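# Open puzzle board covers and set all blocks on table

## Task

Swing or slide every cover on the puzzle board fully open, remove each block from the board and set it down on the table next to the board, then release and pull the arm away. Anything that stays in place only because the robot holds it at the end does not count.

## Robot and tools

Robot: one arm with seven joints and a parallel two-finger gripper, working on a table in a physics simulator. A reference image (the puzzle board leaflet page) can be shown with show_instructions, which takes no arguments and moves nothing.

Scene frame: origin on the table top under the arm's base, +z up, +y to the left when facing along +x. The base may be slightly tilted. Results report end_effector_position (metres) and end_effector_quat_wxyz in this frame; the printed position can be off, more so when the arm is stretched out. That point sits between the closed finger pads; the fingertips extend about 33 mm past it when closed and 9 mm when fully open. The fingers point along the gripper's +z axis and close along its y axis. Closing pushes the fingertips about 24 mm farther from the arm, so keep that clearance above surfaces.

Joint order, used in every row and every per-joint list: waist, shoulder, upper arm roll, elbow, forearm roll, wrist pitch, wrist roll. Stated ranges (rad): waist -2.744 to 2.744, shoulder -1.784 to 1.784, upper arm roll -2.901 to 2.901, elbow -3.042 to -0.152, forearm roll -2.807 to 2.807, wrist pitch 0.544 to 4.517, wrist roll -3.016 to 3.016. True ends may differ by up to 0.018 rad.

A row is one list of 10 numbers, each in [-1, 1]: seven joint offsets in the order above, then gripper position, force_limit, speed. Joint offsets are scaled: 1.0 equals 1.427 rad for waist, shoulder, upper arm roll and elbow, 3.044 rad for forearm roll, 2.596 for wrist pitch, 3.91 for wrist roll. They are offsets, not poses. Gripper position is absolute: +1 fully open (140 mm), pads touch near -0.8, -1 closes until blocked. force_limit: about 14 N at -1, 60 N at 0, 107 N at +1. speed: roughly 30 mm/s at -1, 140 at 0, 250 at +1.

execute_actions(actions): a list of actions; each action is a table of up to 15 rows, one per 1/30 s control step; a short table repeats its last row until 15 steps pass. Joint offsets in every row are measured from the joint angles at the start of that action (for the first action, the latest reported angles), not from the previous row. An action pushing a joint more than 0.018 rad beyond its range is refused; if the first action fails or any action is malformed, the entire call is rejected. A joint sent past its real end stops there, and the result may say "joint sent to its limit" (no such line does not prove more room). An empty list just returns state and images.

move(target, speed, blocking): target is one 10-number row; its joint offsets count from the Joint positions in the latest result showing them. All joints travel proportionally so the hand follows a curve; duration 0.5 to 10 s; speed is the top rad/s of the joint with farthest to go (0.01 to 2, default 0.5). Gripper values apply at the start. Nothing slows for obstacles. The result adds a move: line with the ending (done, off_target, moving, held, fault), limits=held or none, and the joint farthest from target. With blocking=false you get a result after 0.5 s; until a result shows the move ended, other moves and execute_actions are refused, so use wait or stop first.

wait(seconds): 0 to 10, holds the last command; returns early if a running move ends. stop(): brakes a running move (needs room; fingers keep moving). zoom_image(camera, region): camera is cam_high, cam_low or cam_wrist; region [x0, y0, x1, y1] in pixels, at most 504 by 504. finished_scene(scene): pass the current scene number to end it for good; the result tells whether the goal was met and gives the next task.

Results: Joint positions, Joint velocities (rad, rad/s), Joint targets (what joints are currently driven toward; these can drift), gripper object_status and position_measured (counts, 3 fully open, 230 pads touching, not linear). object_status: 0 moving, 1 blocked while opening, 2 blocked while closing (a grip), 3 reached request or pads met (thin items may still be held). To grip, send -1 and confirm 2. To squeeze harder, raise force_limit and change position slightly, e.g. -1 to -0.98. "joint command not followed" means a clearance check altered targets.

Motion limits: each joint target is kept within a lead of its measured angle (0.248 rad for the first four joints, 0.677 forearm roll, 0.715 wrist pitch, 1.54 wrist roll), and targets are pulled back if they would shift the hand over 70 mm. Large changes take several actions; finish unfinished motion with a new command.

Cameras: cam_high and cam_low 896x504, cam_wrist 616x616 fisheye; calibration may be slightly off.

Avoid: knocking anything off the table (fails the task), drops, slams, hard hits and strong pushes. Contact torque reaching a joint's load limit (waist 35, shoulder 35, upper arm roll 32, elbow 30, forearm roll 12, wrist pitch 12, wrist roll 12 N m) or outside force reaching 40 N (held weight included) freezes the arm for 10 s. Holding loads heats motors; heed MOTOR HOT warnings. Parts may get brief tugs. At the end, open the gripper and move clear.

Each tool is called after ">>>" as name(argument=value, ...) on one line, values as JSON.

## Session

>>> execute_actions(actions=[])

Scene clock: 0.00 s.
end_effector_position=(+0.6284, -0.3023, +0.2252) position_measured=3 object_status=3 end_effector_quat_wxyz=(+0.334, -0.108, +0.864, +0.361)
Joint names: [waist, shoulder, upper arm roll, elbow, forearm roll, wrist pitch, wrist roll]
Joint positions: [-0.88   0.692 -0.001 -1.492  1.023  1.722  0.065]
Joint velocities: [ 0.001 -0.     0.     0.     0.002  0.001  0.   ]
Joint targets: [-0.880 0.692 -0.001 -1.492 1.023 1.722 0.065]
camera_calibration (this result's frames):
cam_wrist: T_world_to_cam=[[-0.42984, 0.731585, 0.52917, 0.376614], [0.47967, -0.311505, 0.820293, -0.581329], [0.764953, 0.606422, -0.217022, -0.0647701], [0, 0, 0, 1]] pos_world=[0.490276, -0.417334, 0.263511]

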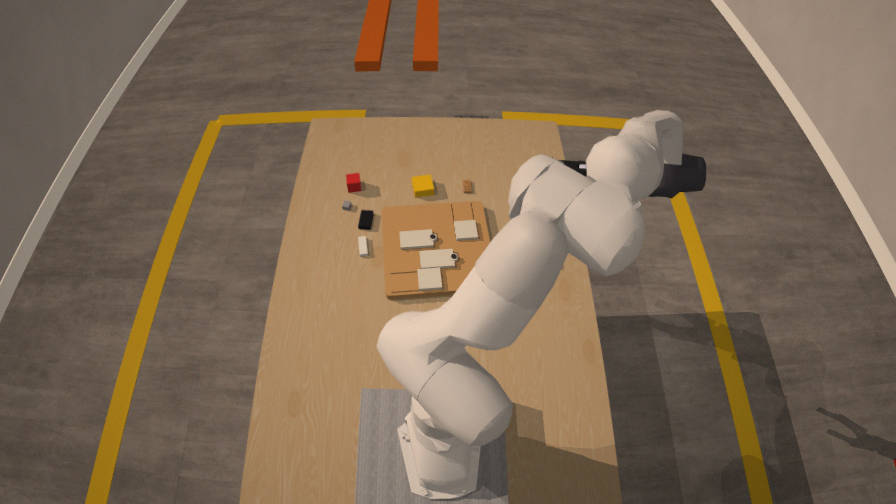

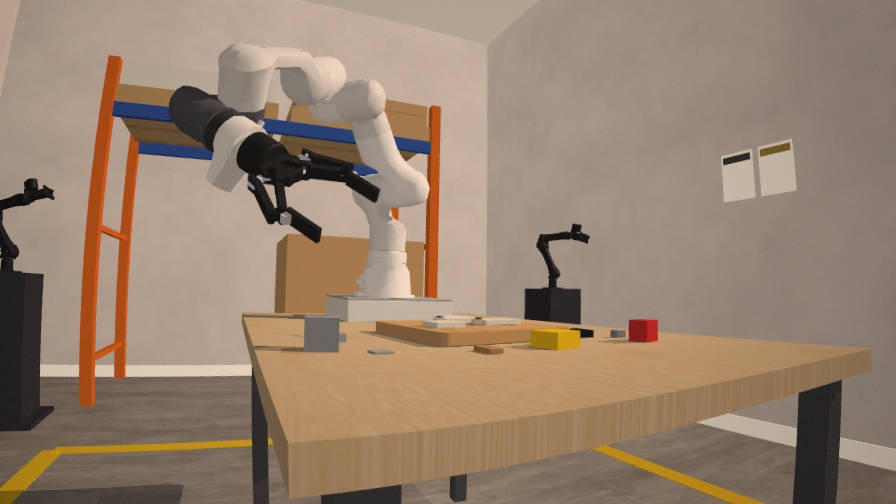

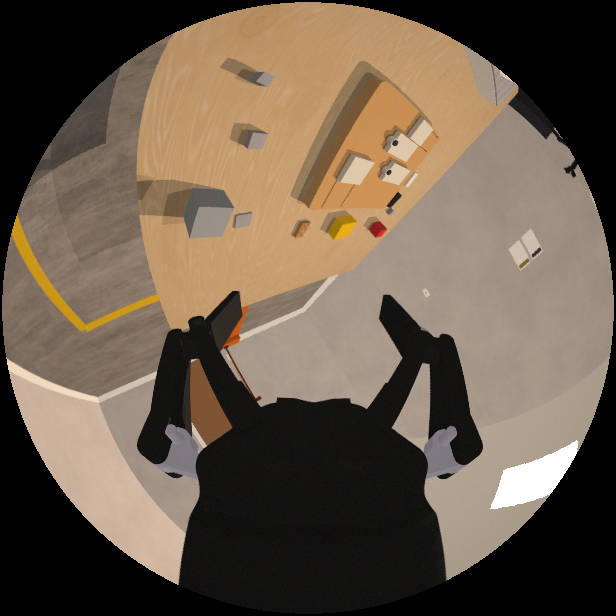

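>>> zoom_image(camera="cam_high", region=[330, 160, 510, 320])

Region (330, 160, 510, 320) of cam_high's 896x504 image, scaled by 2.800, with more detail than that image has.

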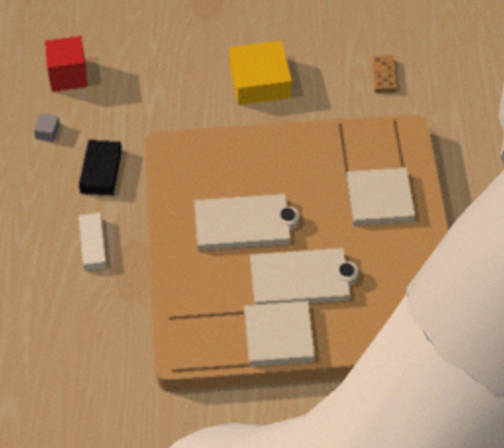

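>>> execute_actions(actions=[])

>>> show_instructions()

Scene clock: 52.10 s.
end_effector_position=(+0.6284, -0.3023, +0.2252) position_measured=3 object_status=3 end_effector_quat_wxyz=(+0.334, -0.108, +0.864, +0.361)
Joint names: [waist, shoulder, upper arm roll, elbow, forearm roll, wrist pitch, wrist roll]
Joint positions: [-0.88   0.692 -0.001 -1.492  1.023  1.722  0.065]
Joint velocities: [ 0.001  0.001 -0.001 -0.001 -0.    -0.    -0.001]
Joint targets: [-0.880 0.692 -0.001 -1.492 1.023 1.722 0.065]
camera_calibration (this result's frames):
cam_wrist: T_world_to_cam=[[-0.42984, 0.731585, 0.52917, 0.376614], [0.47967, -0.311505, 0.820293, -0.581329], [0.764953, 0.606422, -0.217022, -0.0647701], [0, 0, 0, 1]] pos_world=[0.490276, -0.417334, 0.263511]

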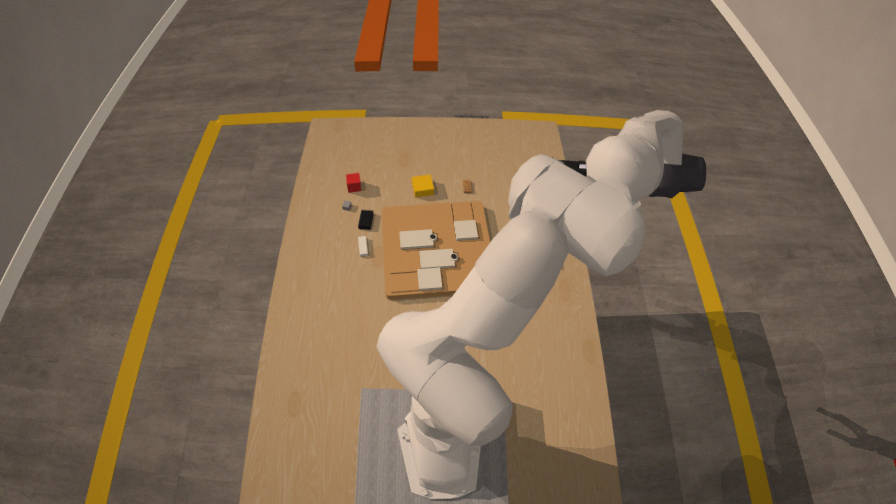

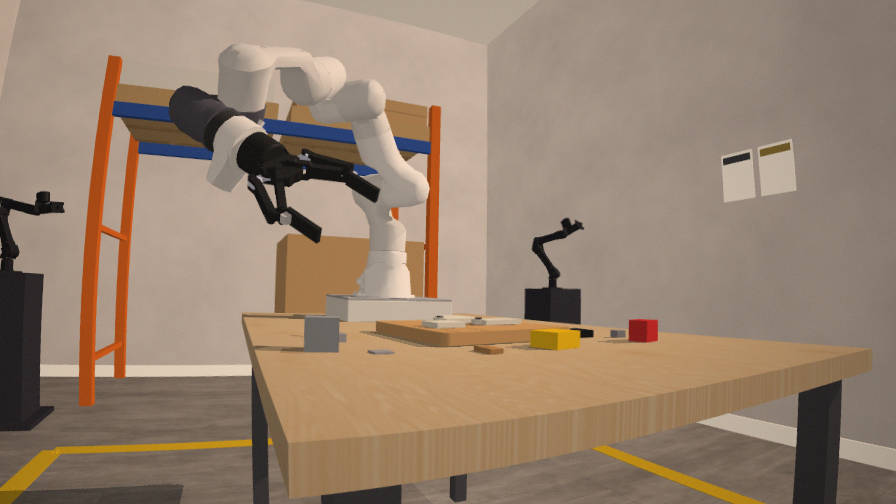

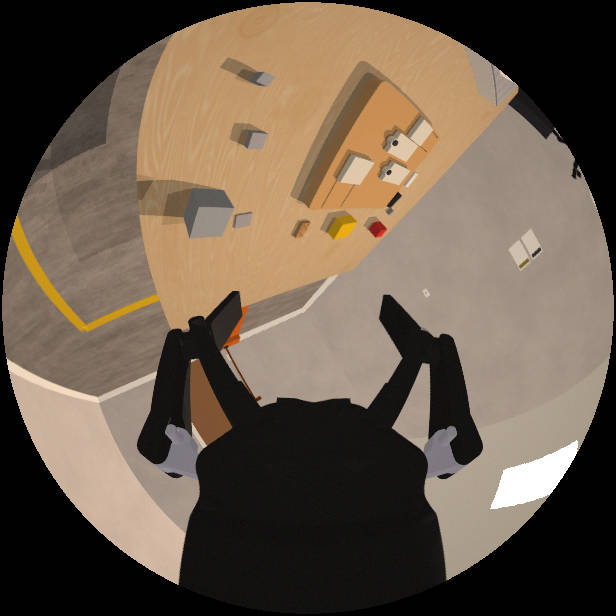

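Reference images for this scene: Puzzle board leaflet page 1.

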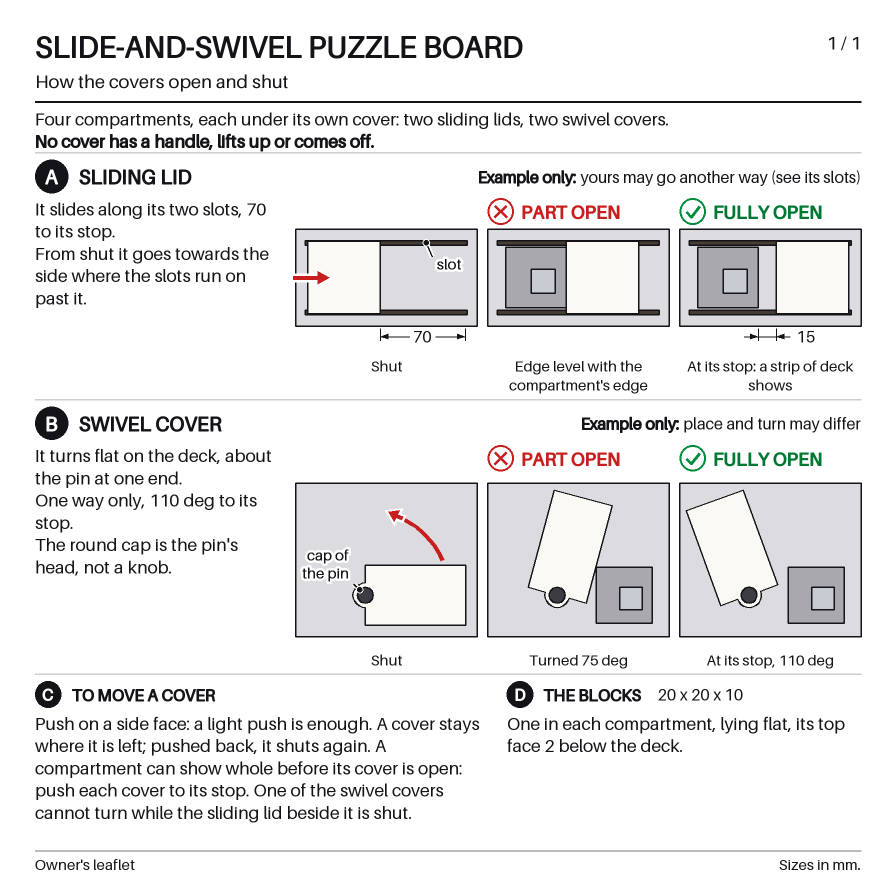

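>>> move(target=[0.5644,-0.7140,0.0007,-0.8372,-0.3374,0.2523,-0.4440,-1,0,0.5], speed=1.2)

Scene clock: 103.53 s.
end_effector_position=(+0.4000, -0.0092, +0.1900) position_measured=233 object_status=3 end_effector_quat_wxyz=(+0.002, +0.999, +0.035, +0.000)
Joint names: [waist, shoulder, upper arm roll, elbow, forearm roll, wrist pitch, wrist roll]
Joint positions: [-0.078 -0.324  0.002 -2.684  0.001  2.373 -1.666]
Joint velocities: [ 0.001 -0.    -0.001  0.     0.     0.001 -0.006]
Joint targets: [-0.075 -0.327 0.000 -2.687 -0.004 2.377 -1.671]
move: done; limits=none; farthest joint: the wrist roll, 0.006 radians from its target (1.736 radians at the start)
camera_calibration (this result's frames):
cam_wrist: T_world_to_cam=[[0.0875171, -0.99603, -0.0162625, -0.0364621], [-0.911965, -0.086678, 0.401007, 0.286839], [-0.400825, -0.0202641, -0.915931, 0.517901], [0, 0, 0, 1]] pos_world=[0.472366, -0.00095992, 0.358744]

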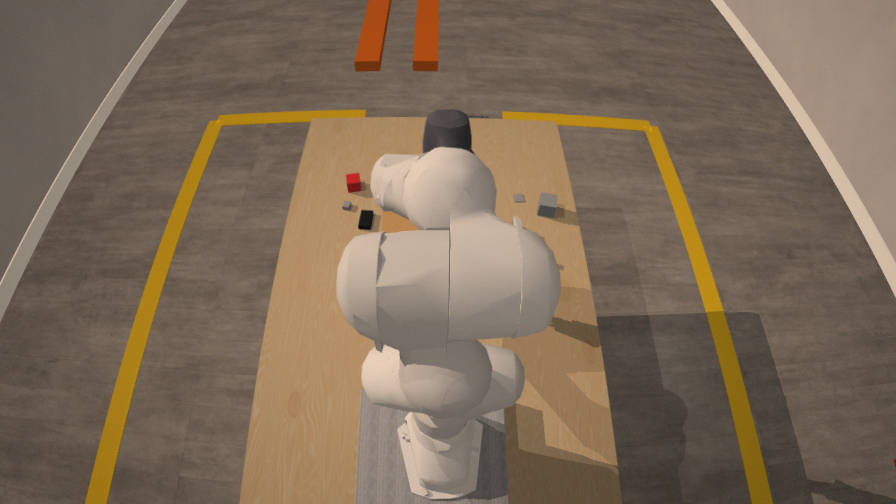

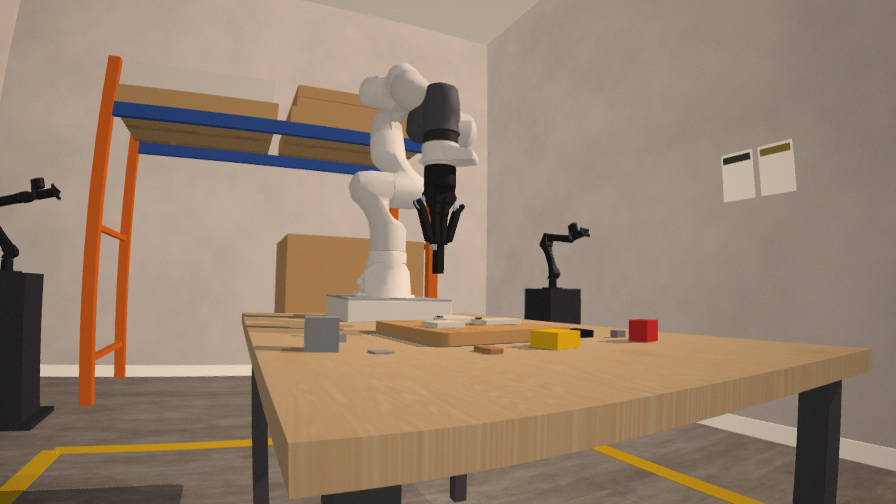

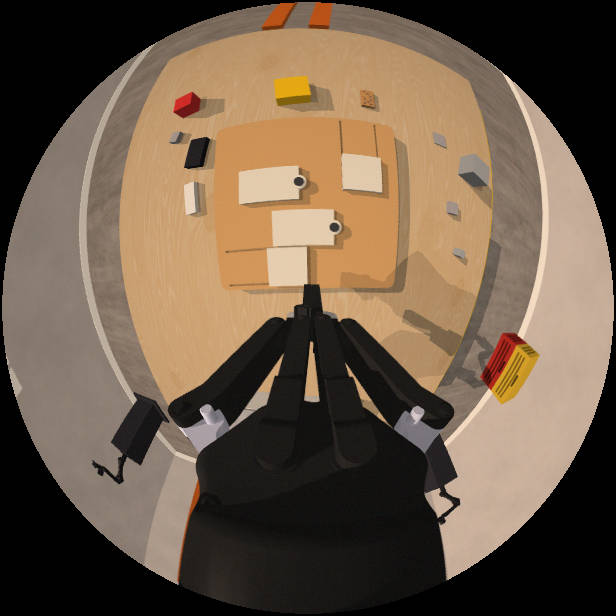

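>>> zoom_image(camera="cam_wrist", region=[210, 200, 410, 320])

>>> zoom_image(camera="cam_wrist", region=[210, 110, 410, 230])

Region (210, 200, 410, 320) of cam_wrist's 616x616 image, scaled by 2.520, with more detail than that image has; it fills the top 302 rows of this view, and the rest is white.

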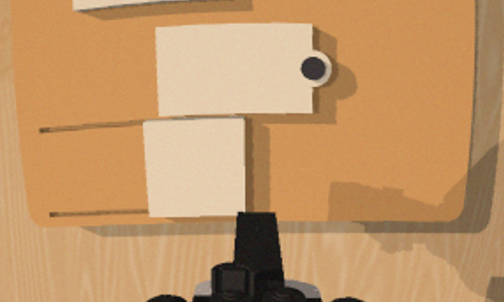

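Region (210, 110, 410, 230) of cam_wrist's 616x616 image, scaled by 2.520, with more detail than that image has; it fills the top 302 rows of this view, and the rest is white.

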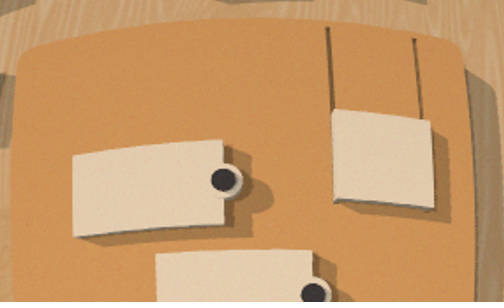

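>>> zoom_image(camera="cam_wrist", region=[260, 200, 360, 300])

>>> zoom_image(camera="cam_wrist", region=[225, 150, 325, 250])

>>> zoom_image(camera="cam_wrist", region=[310, 110, 410, 210])

Region (260, 200, 360, 300) of cam_wrist's 616x616 image, scaled by 5.040, with more detail than that image has.

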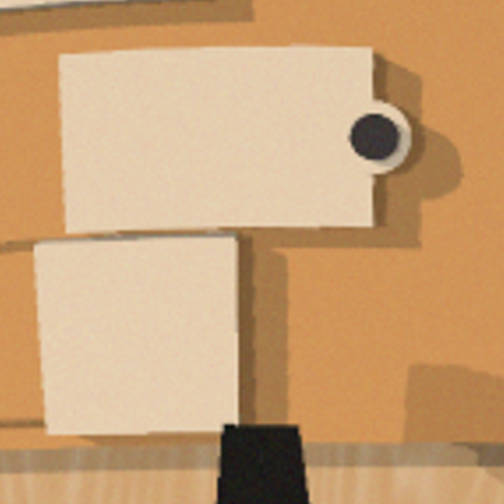

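Region (225, 150, 325, 250) of cam_wrist's 616x616 image, scaled by 5.040, with more detail than that image has.

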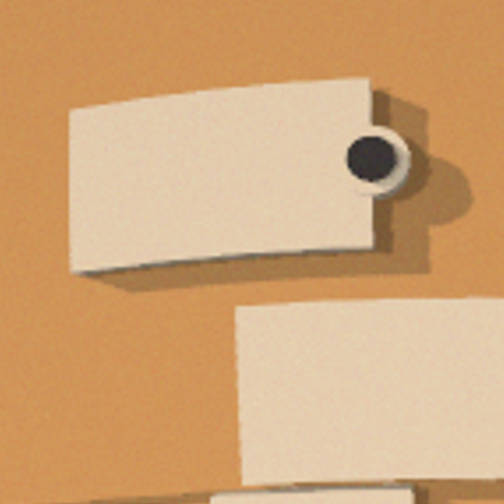

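Region (310, 110, 410, 210) of cam_wrist's 616x616 image, scaled by 5.040, with more detail than that image has.

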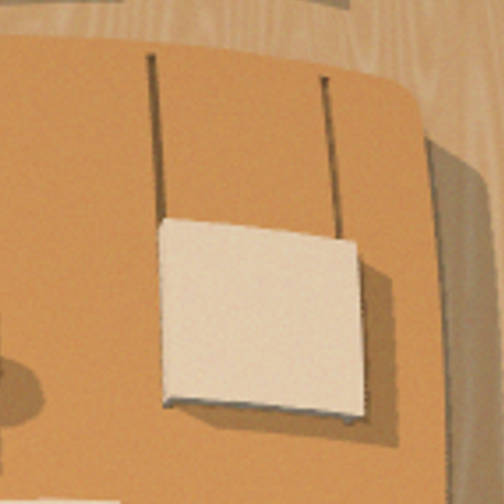

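>>> execute_actions(actions=[[[-0.0002,0.0028,-0.001,0.0002,0,0.0026,-0.003,-1,0,0.5],[-0.0005,0.0107,-0.002,0.0008,0,0.0098,-0.006,-1,0,0.5],[-0.0011,0.0229,-0.0032,0.0018,0,0.0206,-0.009,-1,0,0.5],[-0.0018,0.0386,-0.0032,0.003,0,0.0339,-0.012,-1,0,0.5],[-0.0027,0.057,-0.0032,0.0045,0,0.0487,-0.0144,-1,0,0.5],[-0.0037,0.0774,-0.0032,0.0061,0,0.0641,-0.0144,-1,0,0.5],[-0.0047,0.0989,-0.0032,0.0077,0,0.0789,-0.0144,-1,0,0.5],[-0.0058,0.1209,-0.0032,0.0095,0,0.0922,-0.0144,-1,0,0.5],[-0.0068,0.1424,-0.0032,0.0111,0,0.103,-0.0144,-1,0,0.5],[-0.0078,0.1628,-0.0032,0.0127,0,0.1102,-0.0144,-1,0,0.5],[-0.0087,0.1812,-0.0032,0.0142,0,0.1128,-0.0144,-1,0,0.5],[-0.0094,0.1969,-0.0032,0.0154,0,0.1128,-0.0144,-1,0,0.5],[-0.01,0.2091,-0.0032,0.0164,0,0.1128,-0.0144,-1,0,0.5],[-0.0104,0.217,-0.0032,0.017,0,0.1128,-0.0144,-1,0,0.5],[-0.0105,0.2198,-0.0032,0.0172,0,0.1128,-0.0144,-1,0,0.5]]])

Scene clock: 224.03 s.
end_effector_position=(+0.4151, -0.0156, +0.1013) position_measured=233 object_status=3 end_effector_quat_wxyz=(+0.001, +0.999, +0.048, -0.012)
Joint names: [waist, shoulder, upper arm roll, elbow, forearm roll, wrist pitch, wrist roll]
Joint positions: [-0.089 -0.038 -0.001 -2.666  0.     2.615 -1.705]
Joint velocities: [-0.02   0.453 -0.002  0.    -0.001  0.254 -0.043]
Joint targets: [-0.093 -0.011 -0.003 -2.660 0.001 2.666 -1.722]
camera_calibration (this result's frames):
cam_wrist: T_world_to_cam=[[0.112449, -0.993448, -0.0204081, -0.055535], [-0.898913, -0.110458, 0.423974, 0.32743], [-0.423451, -0.0293302, -0.905444, 0.45074], [0, 0, 0, 1]] pos_world=[0.491442, -0.00578368, 0.268165]

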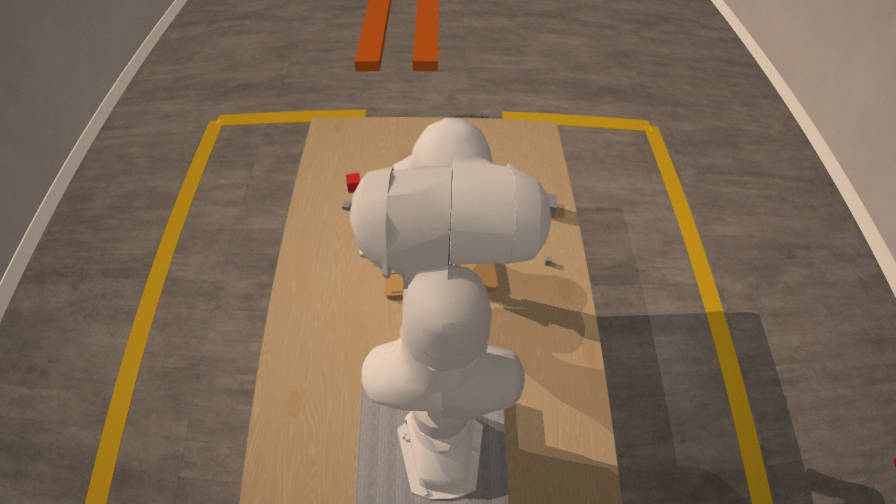

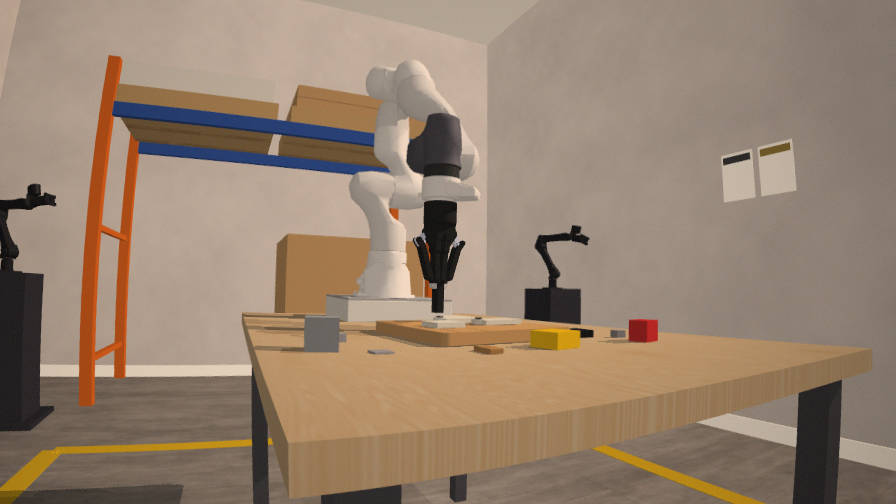

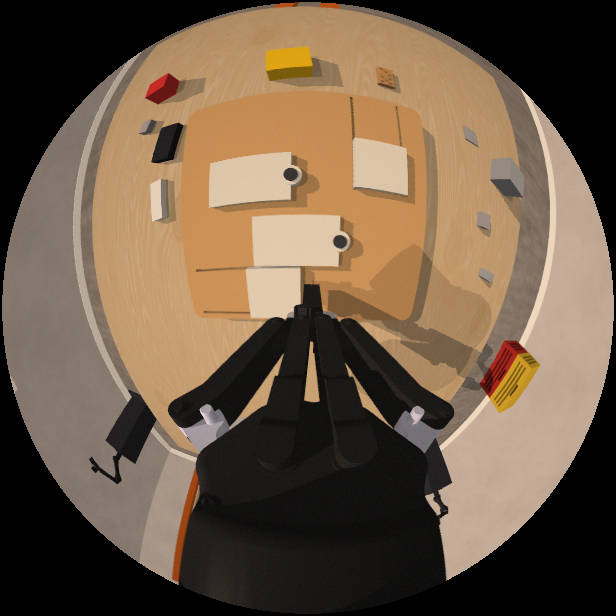

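>>> execute_actions(actions=[])

>>> zoom_image(camera="cam_wrist", region=[240, 210, 360, 330])

>>> zoom_image(camera="cam_low", region=[390, 280, 510, 350])

Scene clock: 227.17 s.
end_effector_position=(+0.4245, -0.0166, +0.0957) position_measured=233 object_status=3 end_effector_quat_wxyz=(+0.002, +0.999, +0.054, -0.000)
Joint names: [waist, shoulder, upper arm roll, elbow, forearm roll, wrist pitch, wrist roll]
Joint positions: [-0.09  -0.012 -0.001 -2.662  0.     2.662 -1.718]
Joint velocities: [ 0.    -0.001 -0.002 -0.001 -0.001 -0.     0.001]
Joint targets: [-0.093 -0.011 -0.003 -2.660 0.001 2.666 -1.722]
camera_calibration (this result's frames):
cam_wrist: T_world_to_cam=[[0.124234, -0.992113, -0.0166459, -0.0630315], [-0.907756, -0.120413, 0.401845, 0.343842], [-0.400681, -0.0348124, -0.915556, 0.440895], [0, 0, 0, 1]] pos_world=[0.496614, -0.00578279, 0.264444]

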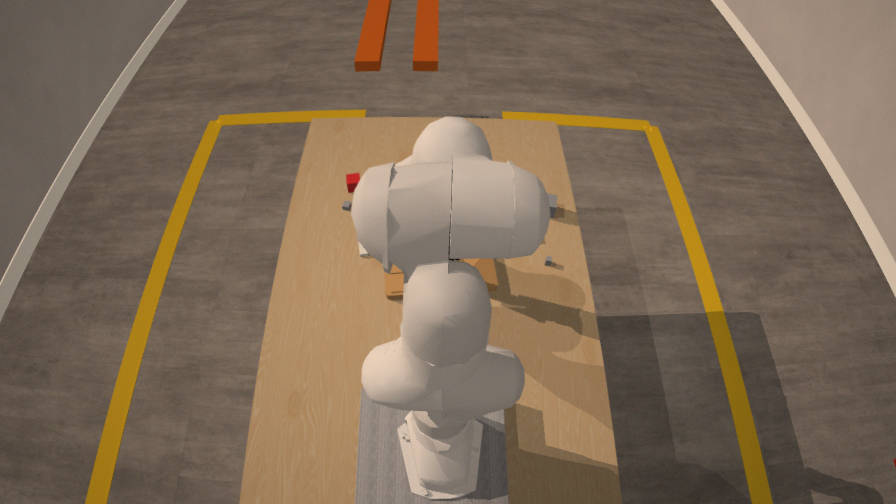

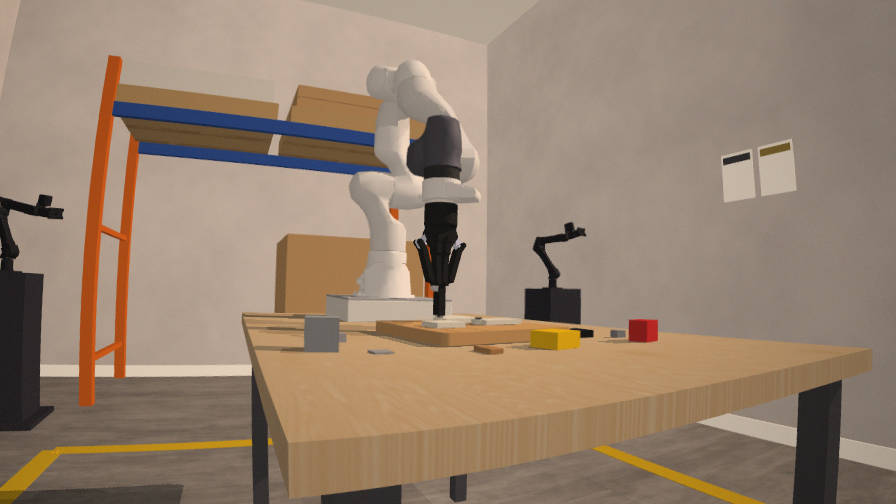

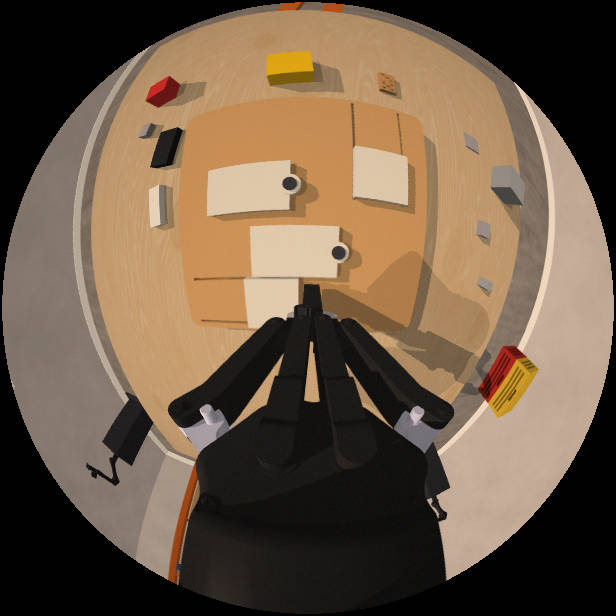

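Region (240, 210, 360, 330) of cam_wrist's 616x616 image, scaled by 4.200, with more detail than that image has.

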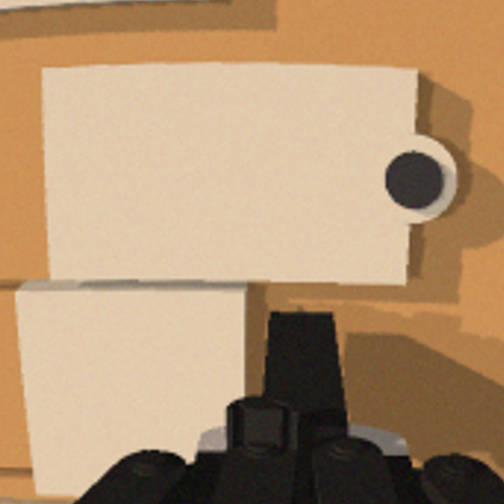

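Region (390, 280, 510, 350) of cam_low's 896x504 image, scaled by 4.200, with more detail than that image has; it fills the top 294 rows of this view, and the rest is white.

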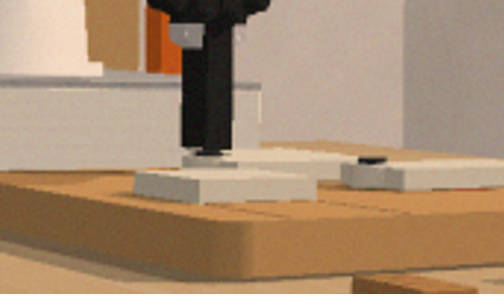

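>>> execute_actions(actions=[[[0,0.001,0,-0.002,0,0.005,0.0035,-1,0,0.5],[0,0.0025,0,-0.004,0,0.009,0.0043,-1,0,0.5],[0,0.004,0,-0.006,0,0.0124,0.0053,-1,0,0.5],[0.0005,0.0057,0,-0.008,0,0.0124,0.0063,-1,0,0.5],[0.001,0.0073,0,-0.010,0,0.0124,0.0074,-1,0,0.5],[0.0017,0.0087,0,-0.012,0,0.0124,0.0086,-1,0,0.5],[0.0029,0.0097,0,-0.0131,0,0.0124,0.010,-1,0,0.5],[0.0042,0.0097,0,-0.0131,0,0.0124,0.0114,-1,0,0.5],[0.0059,0.0097,0,-0.0131,0,0.0124,0.0128,-1,0,0.5],[0.0079,0.0097,0,-0.0131,0,0.0124,0.0142,-1,0,0.5],[0.0101,0.0097,0,-0.0131,0,0.0124,0.0156,-1,0,0.5],[0.0126,0.0097,0,-0.0131,0,0.0124,0.017,-1,0,0.5],[0.0154,0.0097,0,-0.0131,0,0.0124,0.0184,-1,0,0.5],[0.0184,0.0097,0,-0.0131,0,0.0124,0.0198,-1,0,0.5],[0.0217,0.0097,0,-0.0131,0,0.0124,0.0212,-1,0,0.5]],[[0.0127,0,0,0,0,0.0027,0.0136,-1,0,0.5],[0.0166,0,0,0,0,0.0027,0.015,-1,0,0.5],[0.0204,0,0,0,0,0.0027,0.0164,-1,0,0.5],[0.0242,0,0,0,0,0.0027,0.0178,-1,0,0.5],[0.0281,0,0,0,0,0.0027,0.0192,-1,0,0.5],[0.0319,0,0,0,0,0.0027,0.0206,-1,0,0.5],[0.0357,0,0,0,0,0.0027,0.022,-1,0,0.5],[0.0396,0,0,0,0,0.0027,0.0234,-1,0,0.5],[0.0434,0,0,0,0,0.0027,0.0248,-1,0,0.5],[0.0472,0,0,0,0,0.0027,0.0262,-1,0,0.5],[0.0511,0,0,0,0,0.0027,0.0276,-1,0,0.5],[0.0549,0,0,0,0,0.0027,0.029,-1,0,0.5],[0.0587,0,0,0,0,0.0027,0.0304,-1,0,0.5],[0.0626,0,0,0,0,0.0027,0.0318,-1,0,0.5],[0.0664,0,0,0,0,0.0027,0.0332,-1,0,0.5]],[[0.0146,0,0,0,0,0,0.0152,-1,0,0.5],[0.0187,0,0,0,0,0,0.0166,-1,0,0.5],[0.0229,0,0,0,0,0,0.018,-1,0,0.5],[0.0271,0,0,0,0,0,0.0194,-1,0,0.5],[0.0312,0,0,0,0,0,0.0208,-1,0,0.5],[0.0354,0,0,0,0,0,0.0217,-1,0,0.5],[0.0396,0,0,0,0,0,0.0217,-1,0,0.5],[0.0437,0,0,0,0,0,0.0217,-1,0,0.5],[0.0476,0,0,0,0,0,0.0217,-1,0,0.5],[0.0512,0,0,0,0,0,0.0217,-1,0,0.5],[0.0546,0,0,0,0,0,0.0217,-1,0,0.5],[0.0576,0,0,0,0,0,0.0217,-1,0,0.5],[0.0602,0,0,0,0,0,0.0217,-1,0,0.5],[0.0627,0,0,0,0,0,0.0217,-1,0,0.5],[0.0649,0,0,0,0,0,0.0217,-1,0,0.5]]])

Scene clock: 301.27 s.
end_effector_position=(+0.4156, +0.0589, +0.0875) position_measured=233 object_status=3 end_effector_quat_wxyz=(+0.001, +0.999, +0.052, -0.000)
Joint names: [waist, shoulder, upper arm roll, elbow, forearm roll, wrist pitch, wrist roll]
Joint positions: [ 0.09  -0.001 -0.001 -2.678  0.     2.689 -1.535]
Joint velocities: [ 0.074 -0.001 -0.008  0.    -0.001  0.004  0.058]
Joint targets: [0.102 -0.001 -0.001 -2.678 0.000 2.689 -1.513]
camera_calibration (this result's frames):
cam_wrist: T_world_to_cam=[[0.121741, -0.992386, -0.0187089, 0.0140851], [-0.907775, -0.118944, 0.402241, 0.348065], [-0.401403, -0.0319856, -0.915343, 0.43257], [0, 0, 0, 1]] pos_world=[0.487885, 0.0692142, 0.256208]

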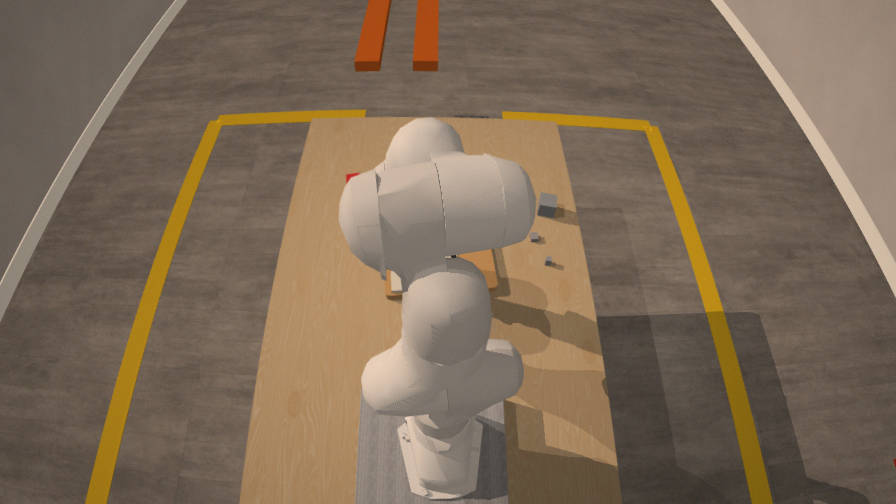

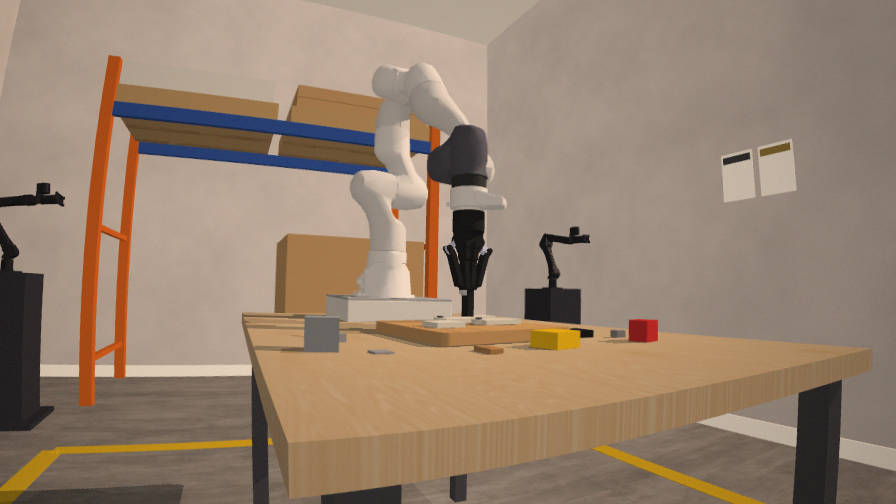

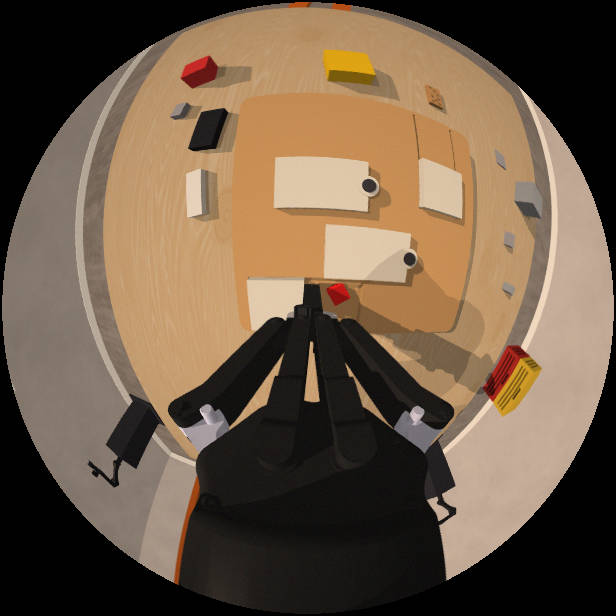

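>>> execute_actions(actions=[])

>>> zoom_image(camera="cam_wrist", region=[240, 200, 380, 340])

Scene clock: 305.47 s.
end_effector_position=(+0.4155, +0.0595, +0.0875) position_measured=233 object_status=3 end_effector_quat_wxyz=(+0.001, +0.999, +0.045, -0.000)
Joint names: [waist, shoulder, upper arm roll, elbow, forearm roll, wrist pitch, wrist roll]
Joint positions: [ 0.094 -0.001 -0.004 -2.678  0.     2.689 -1.519]
Joint velocities: [-0.001  0.    -0.001 -0.    -0.     0.     0.   ]
Joint targets: [0.102 -0.001 -0.001 -2.678 0.000 2.689 -1.513]
camera_calibration (this result's frames):
cam_wrist: T_world_to_cam=[[0.107233, -0.994058, -0.0187086, 0.0207981], [-0.909394, -0.105671, 0.402288, 0.347918], [-0.401874, -0.0261251, -0.915322, 0.432382], [0, 0, 0, 1]] pos_world=[0.487927, 0.0687355, 0.256195]

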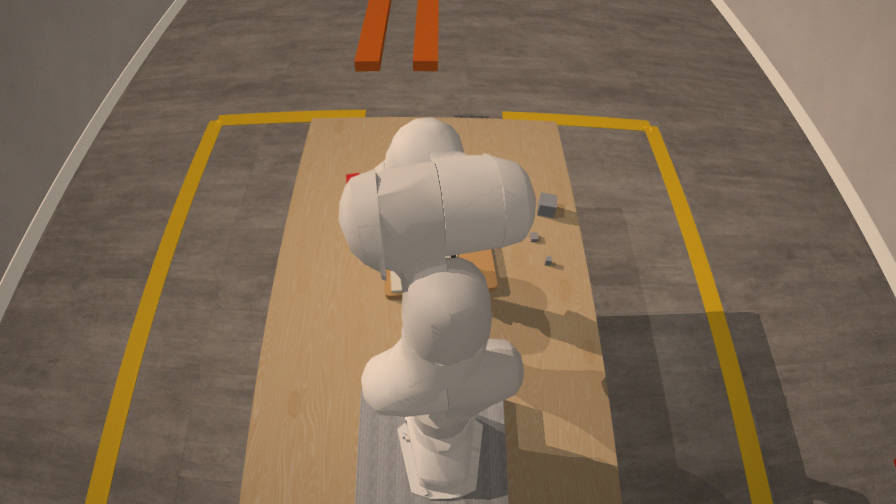

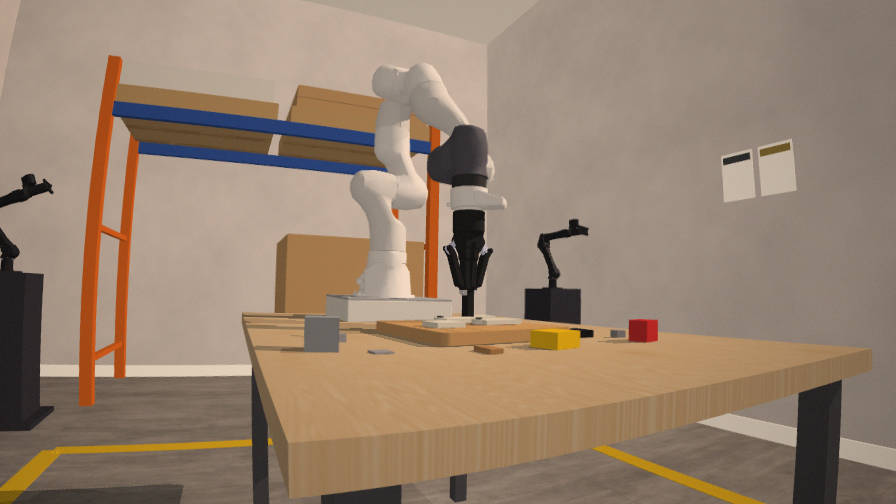

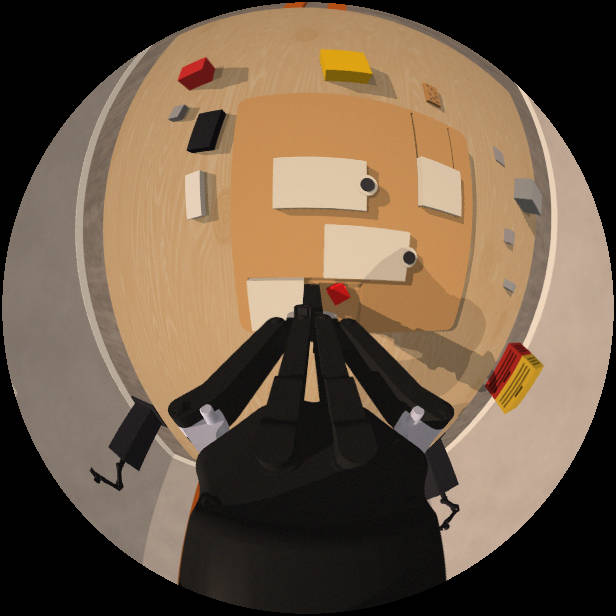

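Region (240, 200, 380, 340) of cam_wrist's 616x616 image, scaled by 3.600, with more detail than that image has.

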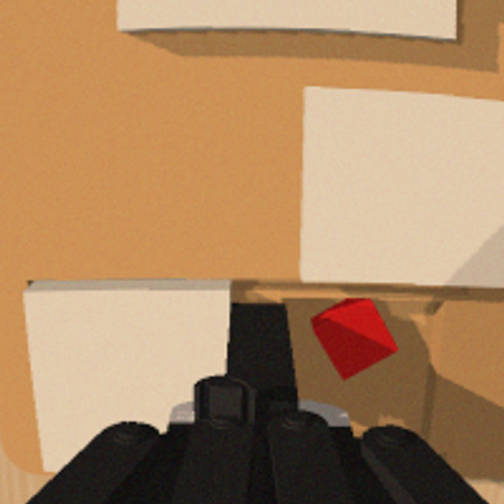

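>>> execute_actions(actions=[[[-0.002,0.0025,0,0.0032,0,-0.002,-0.003,-1,0,0.5],[-0.0045,0.0066,0.001,0.0090,0,-0.0035,-0.0068,-1,0,0.5],[-0.0064,0.0129,0.0025,0.0180,0,-0.0057,-0.0068,-1,0,0.5],[-0.0064,0.0209,0.0035,0.0295,0,-0.0084,-0.0068,-1,0,0.5],[-0.0064,0.0304,0.0046,0.0431,0,-0.0115,-0.0068,-1,0,0.5],[-0.0064,0.0409,0.0046,0.0582,0,-0.0148,-0.0068,-1,0,0.5],[-0.0064,0.0521,0.0046,0.0742,0,-0.0181,-0.0068,-1,0,0.5],[-0.0064,0.0635,0.0046,0.0905,0,-0.0213,-0.0068,-1,0,0.5],[-0.0064,0.0747,0.0046,0.1065,0,-0.0241,-0.0068,-1,0,0.5],[-0.0064,0.0853,0.0046,0.1216,0,-0.0264,-0.0068,-1,0,0.5],[-0.0064,0.0948,0.0046,0.1353,0,-0.0279,-0.0068,-1,0,0.5],[-0.0064,0.1030,0.0046,0.1469,0,-0.0284,-0.0068,-1,0,0.5],[-0.0064,0.1093,0.0046,0.1560,0,-0.0284,-0.0068,-1,0,0.5],[-0.0064,0.1134,0.0046,0.1618,0,-0.0284,-0.0068,-1,0,0.5],[-0.0064,0.1149,0.0046,0.1639,0,-0.0284,-0.0068,-1,0,0.5]]])

Scene clock: 350.50 s.
end_effector_position=(+0.4813, +0.0675, +0.0881) position_measured=233 object_status=3 end_effector_quat_wxyz=(+0.001, +0.999, +0.053, +0.003)
Joint names: [waist, shoulder, upper arm roll, elbow, forearm roll, wrist pitch, wrist roll]
Joint positions: [ 0.087  0.146  0.    -2.468  0.     2.632 -1.537]
Joint velocities: [ 0.     0.204 -0.001  0.303  0.    -0.059 -0.014]
Joint targets: [0.085 0.163 0.002 -2.445 0.000 2.615 -1.546]
camera_calibration (this result's frames):
cam_wrist: T_world_to_cam=[[0.122271, -0.992318, -0.0188409, 0.0143435], [-0.910195, -0.11968, 0.396511, 0.410195], [-0.39572, -0.0313329, -0.917836, 0.457121], [0, 0, 0, 1]] pos_world=[0.552496, 0.0776486, 0.257186]

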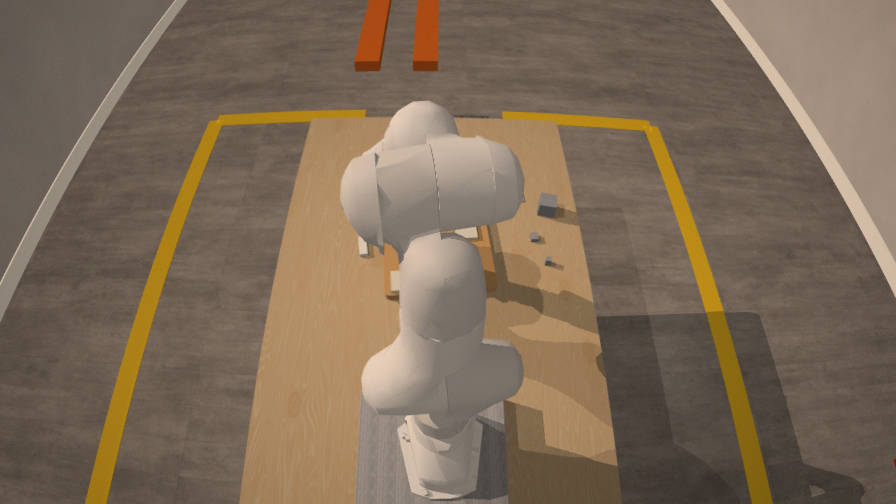

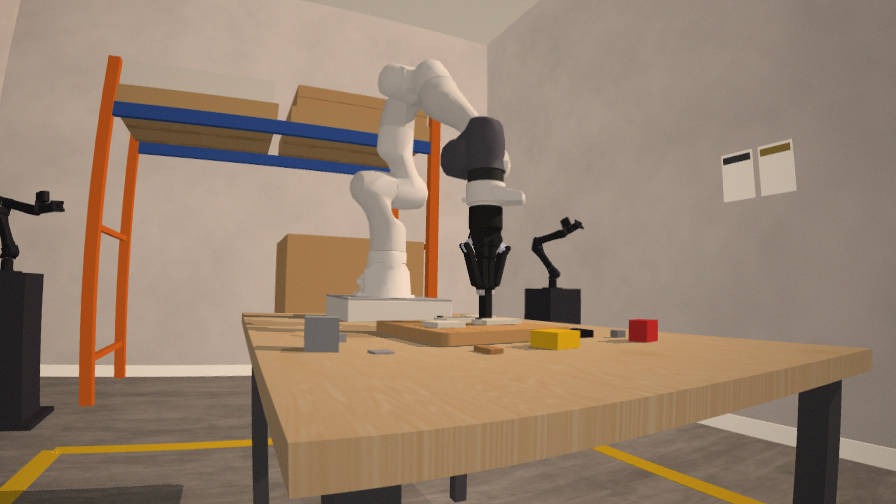

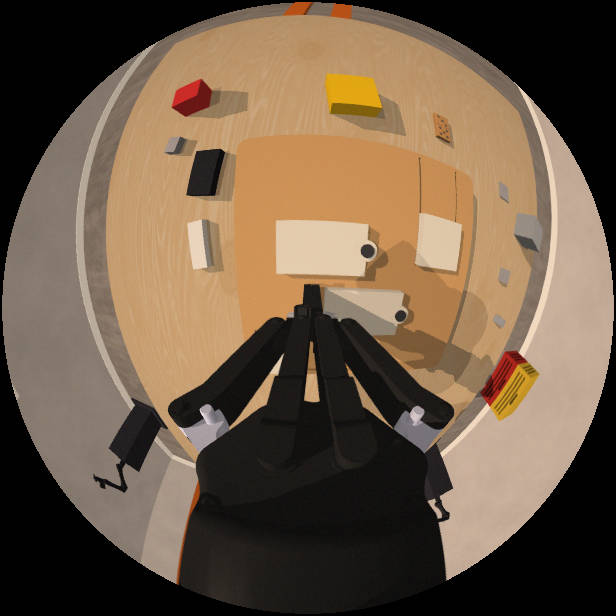

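>>> execute_actions(actions=[[[-0.001,0.0134,0,0.0191,0,-0.0089,-0.0023,-1,0,0.5],[-0.001,0.0154,0,0.0222,0,-0.0098,-0.0023,-1,0,0.5],[-0.001,0.0178,0,0.0258,0,-0.0107,-0.0023,-1,0,0.5],[-0.001,0.0205,0,0.0299,0,-0.0118,-0.0023,-1,0,0.5],[-0.001,0.0234,0,0.0345,0,-0.0129,-0.0023,-1,0,0.5],[-0.001,0.0268,0,0.0395,0,-0.014,-0.0023,-1,0,0.5],[-0.001,0.0304,0,0.045,0,-0.0152,-0.0023,-1,0,0.5],[-0.001,0.0342,0,0.0508,0,-0.0163,-0.0023,-1,0,0.5],[-0.001,0.0381,0,0.0568,0,-0.0174,-0.0023,-1,0,0.5],[-0.001,0.042,0,0.0628,0,-0.0184,-0.0023,-1,0,0.5],[-0.0015,0.046,0,0.0688,0,-0.0193,-0.0023,-1,0,0.5],[-0.0015,0.0497,0,0.0746,0,-0.0201,-0.0023,-1,0,0.5],[-0.002,0.0532,0,0.0798,0,-0.0201,-0.0023,-1,0,0.5],[-0.002,0.0563,0,0.0846,0,-0.0201,-0.0023,-1,0,0.5],[-0.002,0.059,0,0.0887,0,-0.0201,-0.0023,-1,0,0.5]]])

Scene clock: 374.73 s.
end_effector_position=(+0.5086, +0.0716, +0.0858) position_measured=233 object_status=3 end_effector_quat_wxyz=(+0.001, +0.998, +0.055, -0.003)
Joint names: [waist, shoulder, upper arm roll, elbow, forearm roll, wrist pitch, wrist roll]
Joint positions: [ 0.087  0.219  0.001 -2.361  0.     2.586 -1.542]
Joint velocities: [-0.     0.136  0.003  0.201 -0.002 -0.036 -0.002]
Joint targets: [0.084 0.230 0.000 -2.342 0.000 2.580 -1.546]
camera_calibration (this result's frames):
cam_wrist: T_world_to_cam=[[0.127666, -0.991638, -0.0188351, 0.0122753], [-0.904907, -0.124232, 0.407074, 0.433168], [-0.40601, -0.0349257, -0.913201, 0.47106], [0, 0, 0, 1]] pos_world=[0.581665, 0.0824382, 0.254072]

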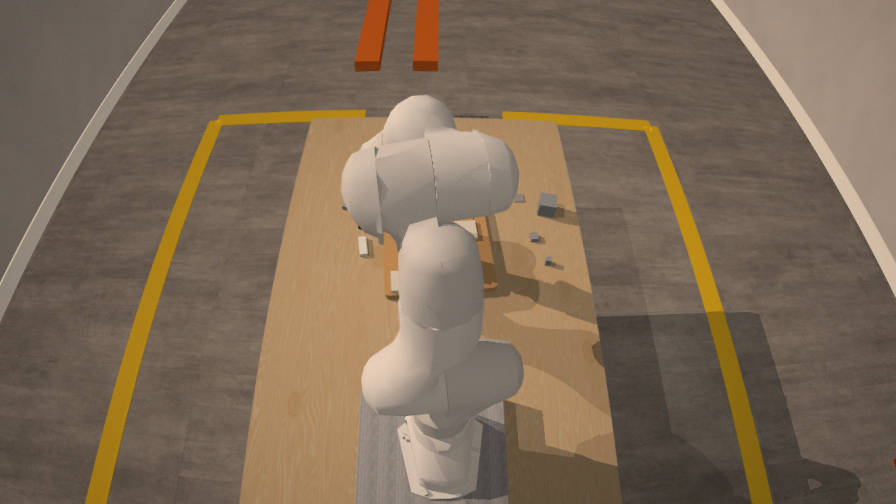

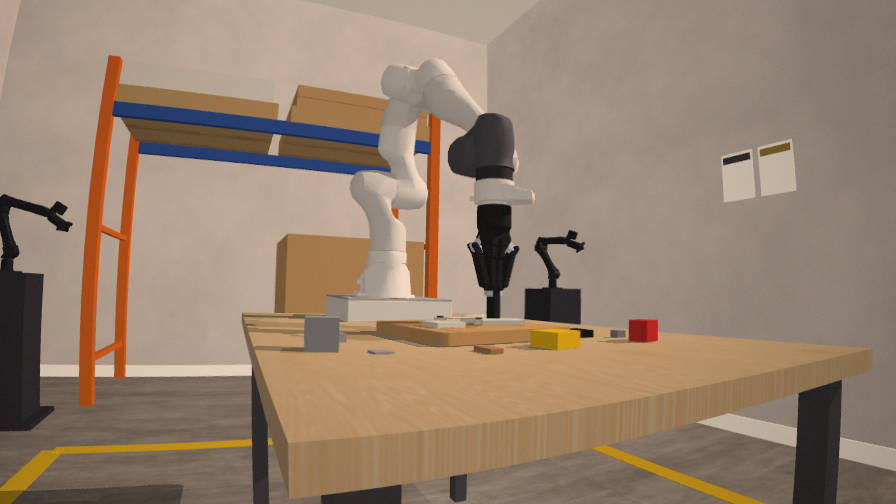

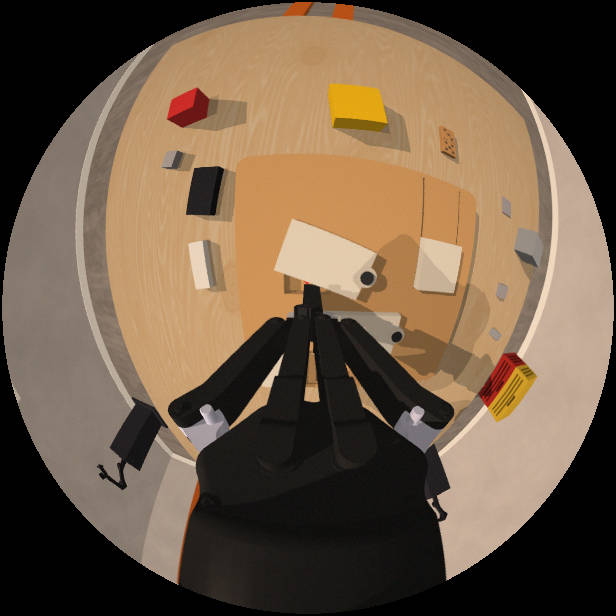

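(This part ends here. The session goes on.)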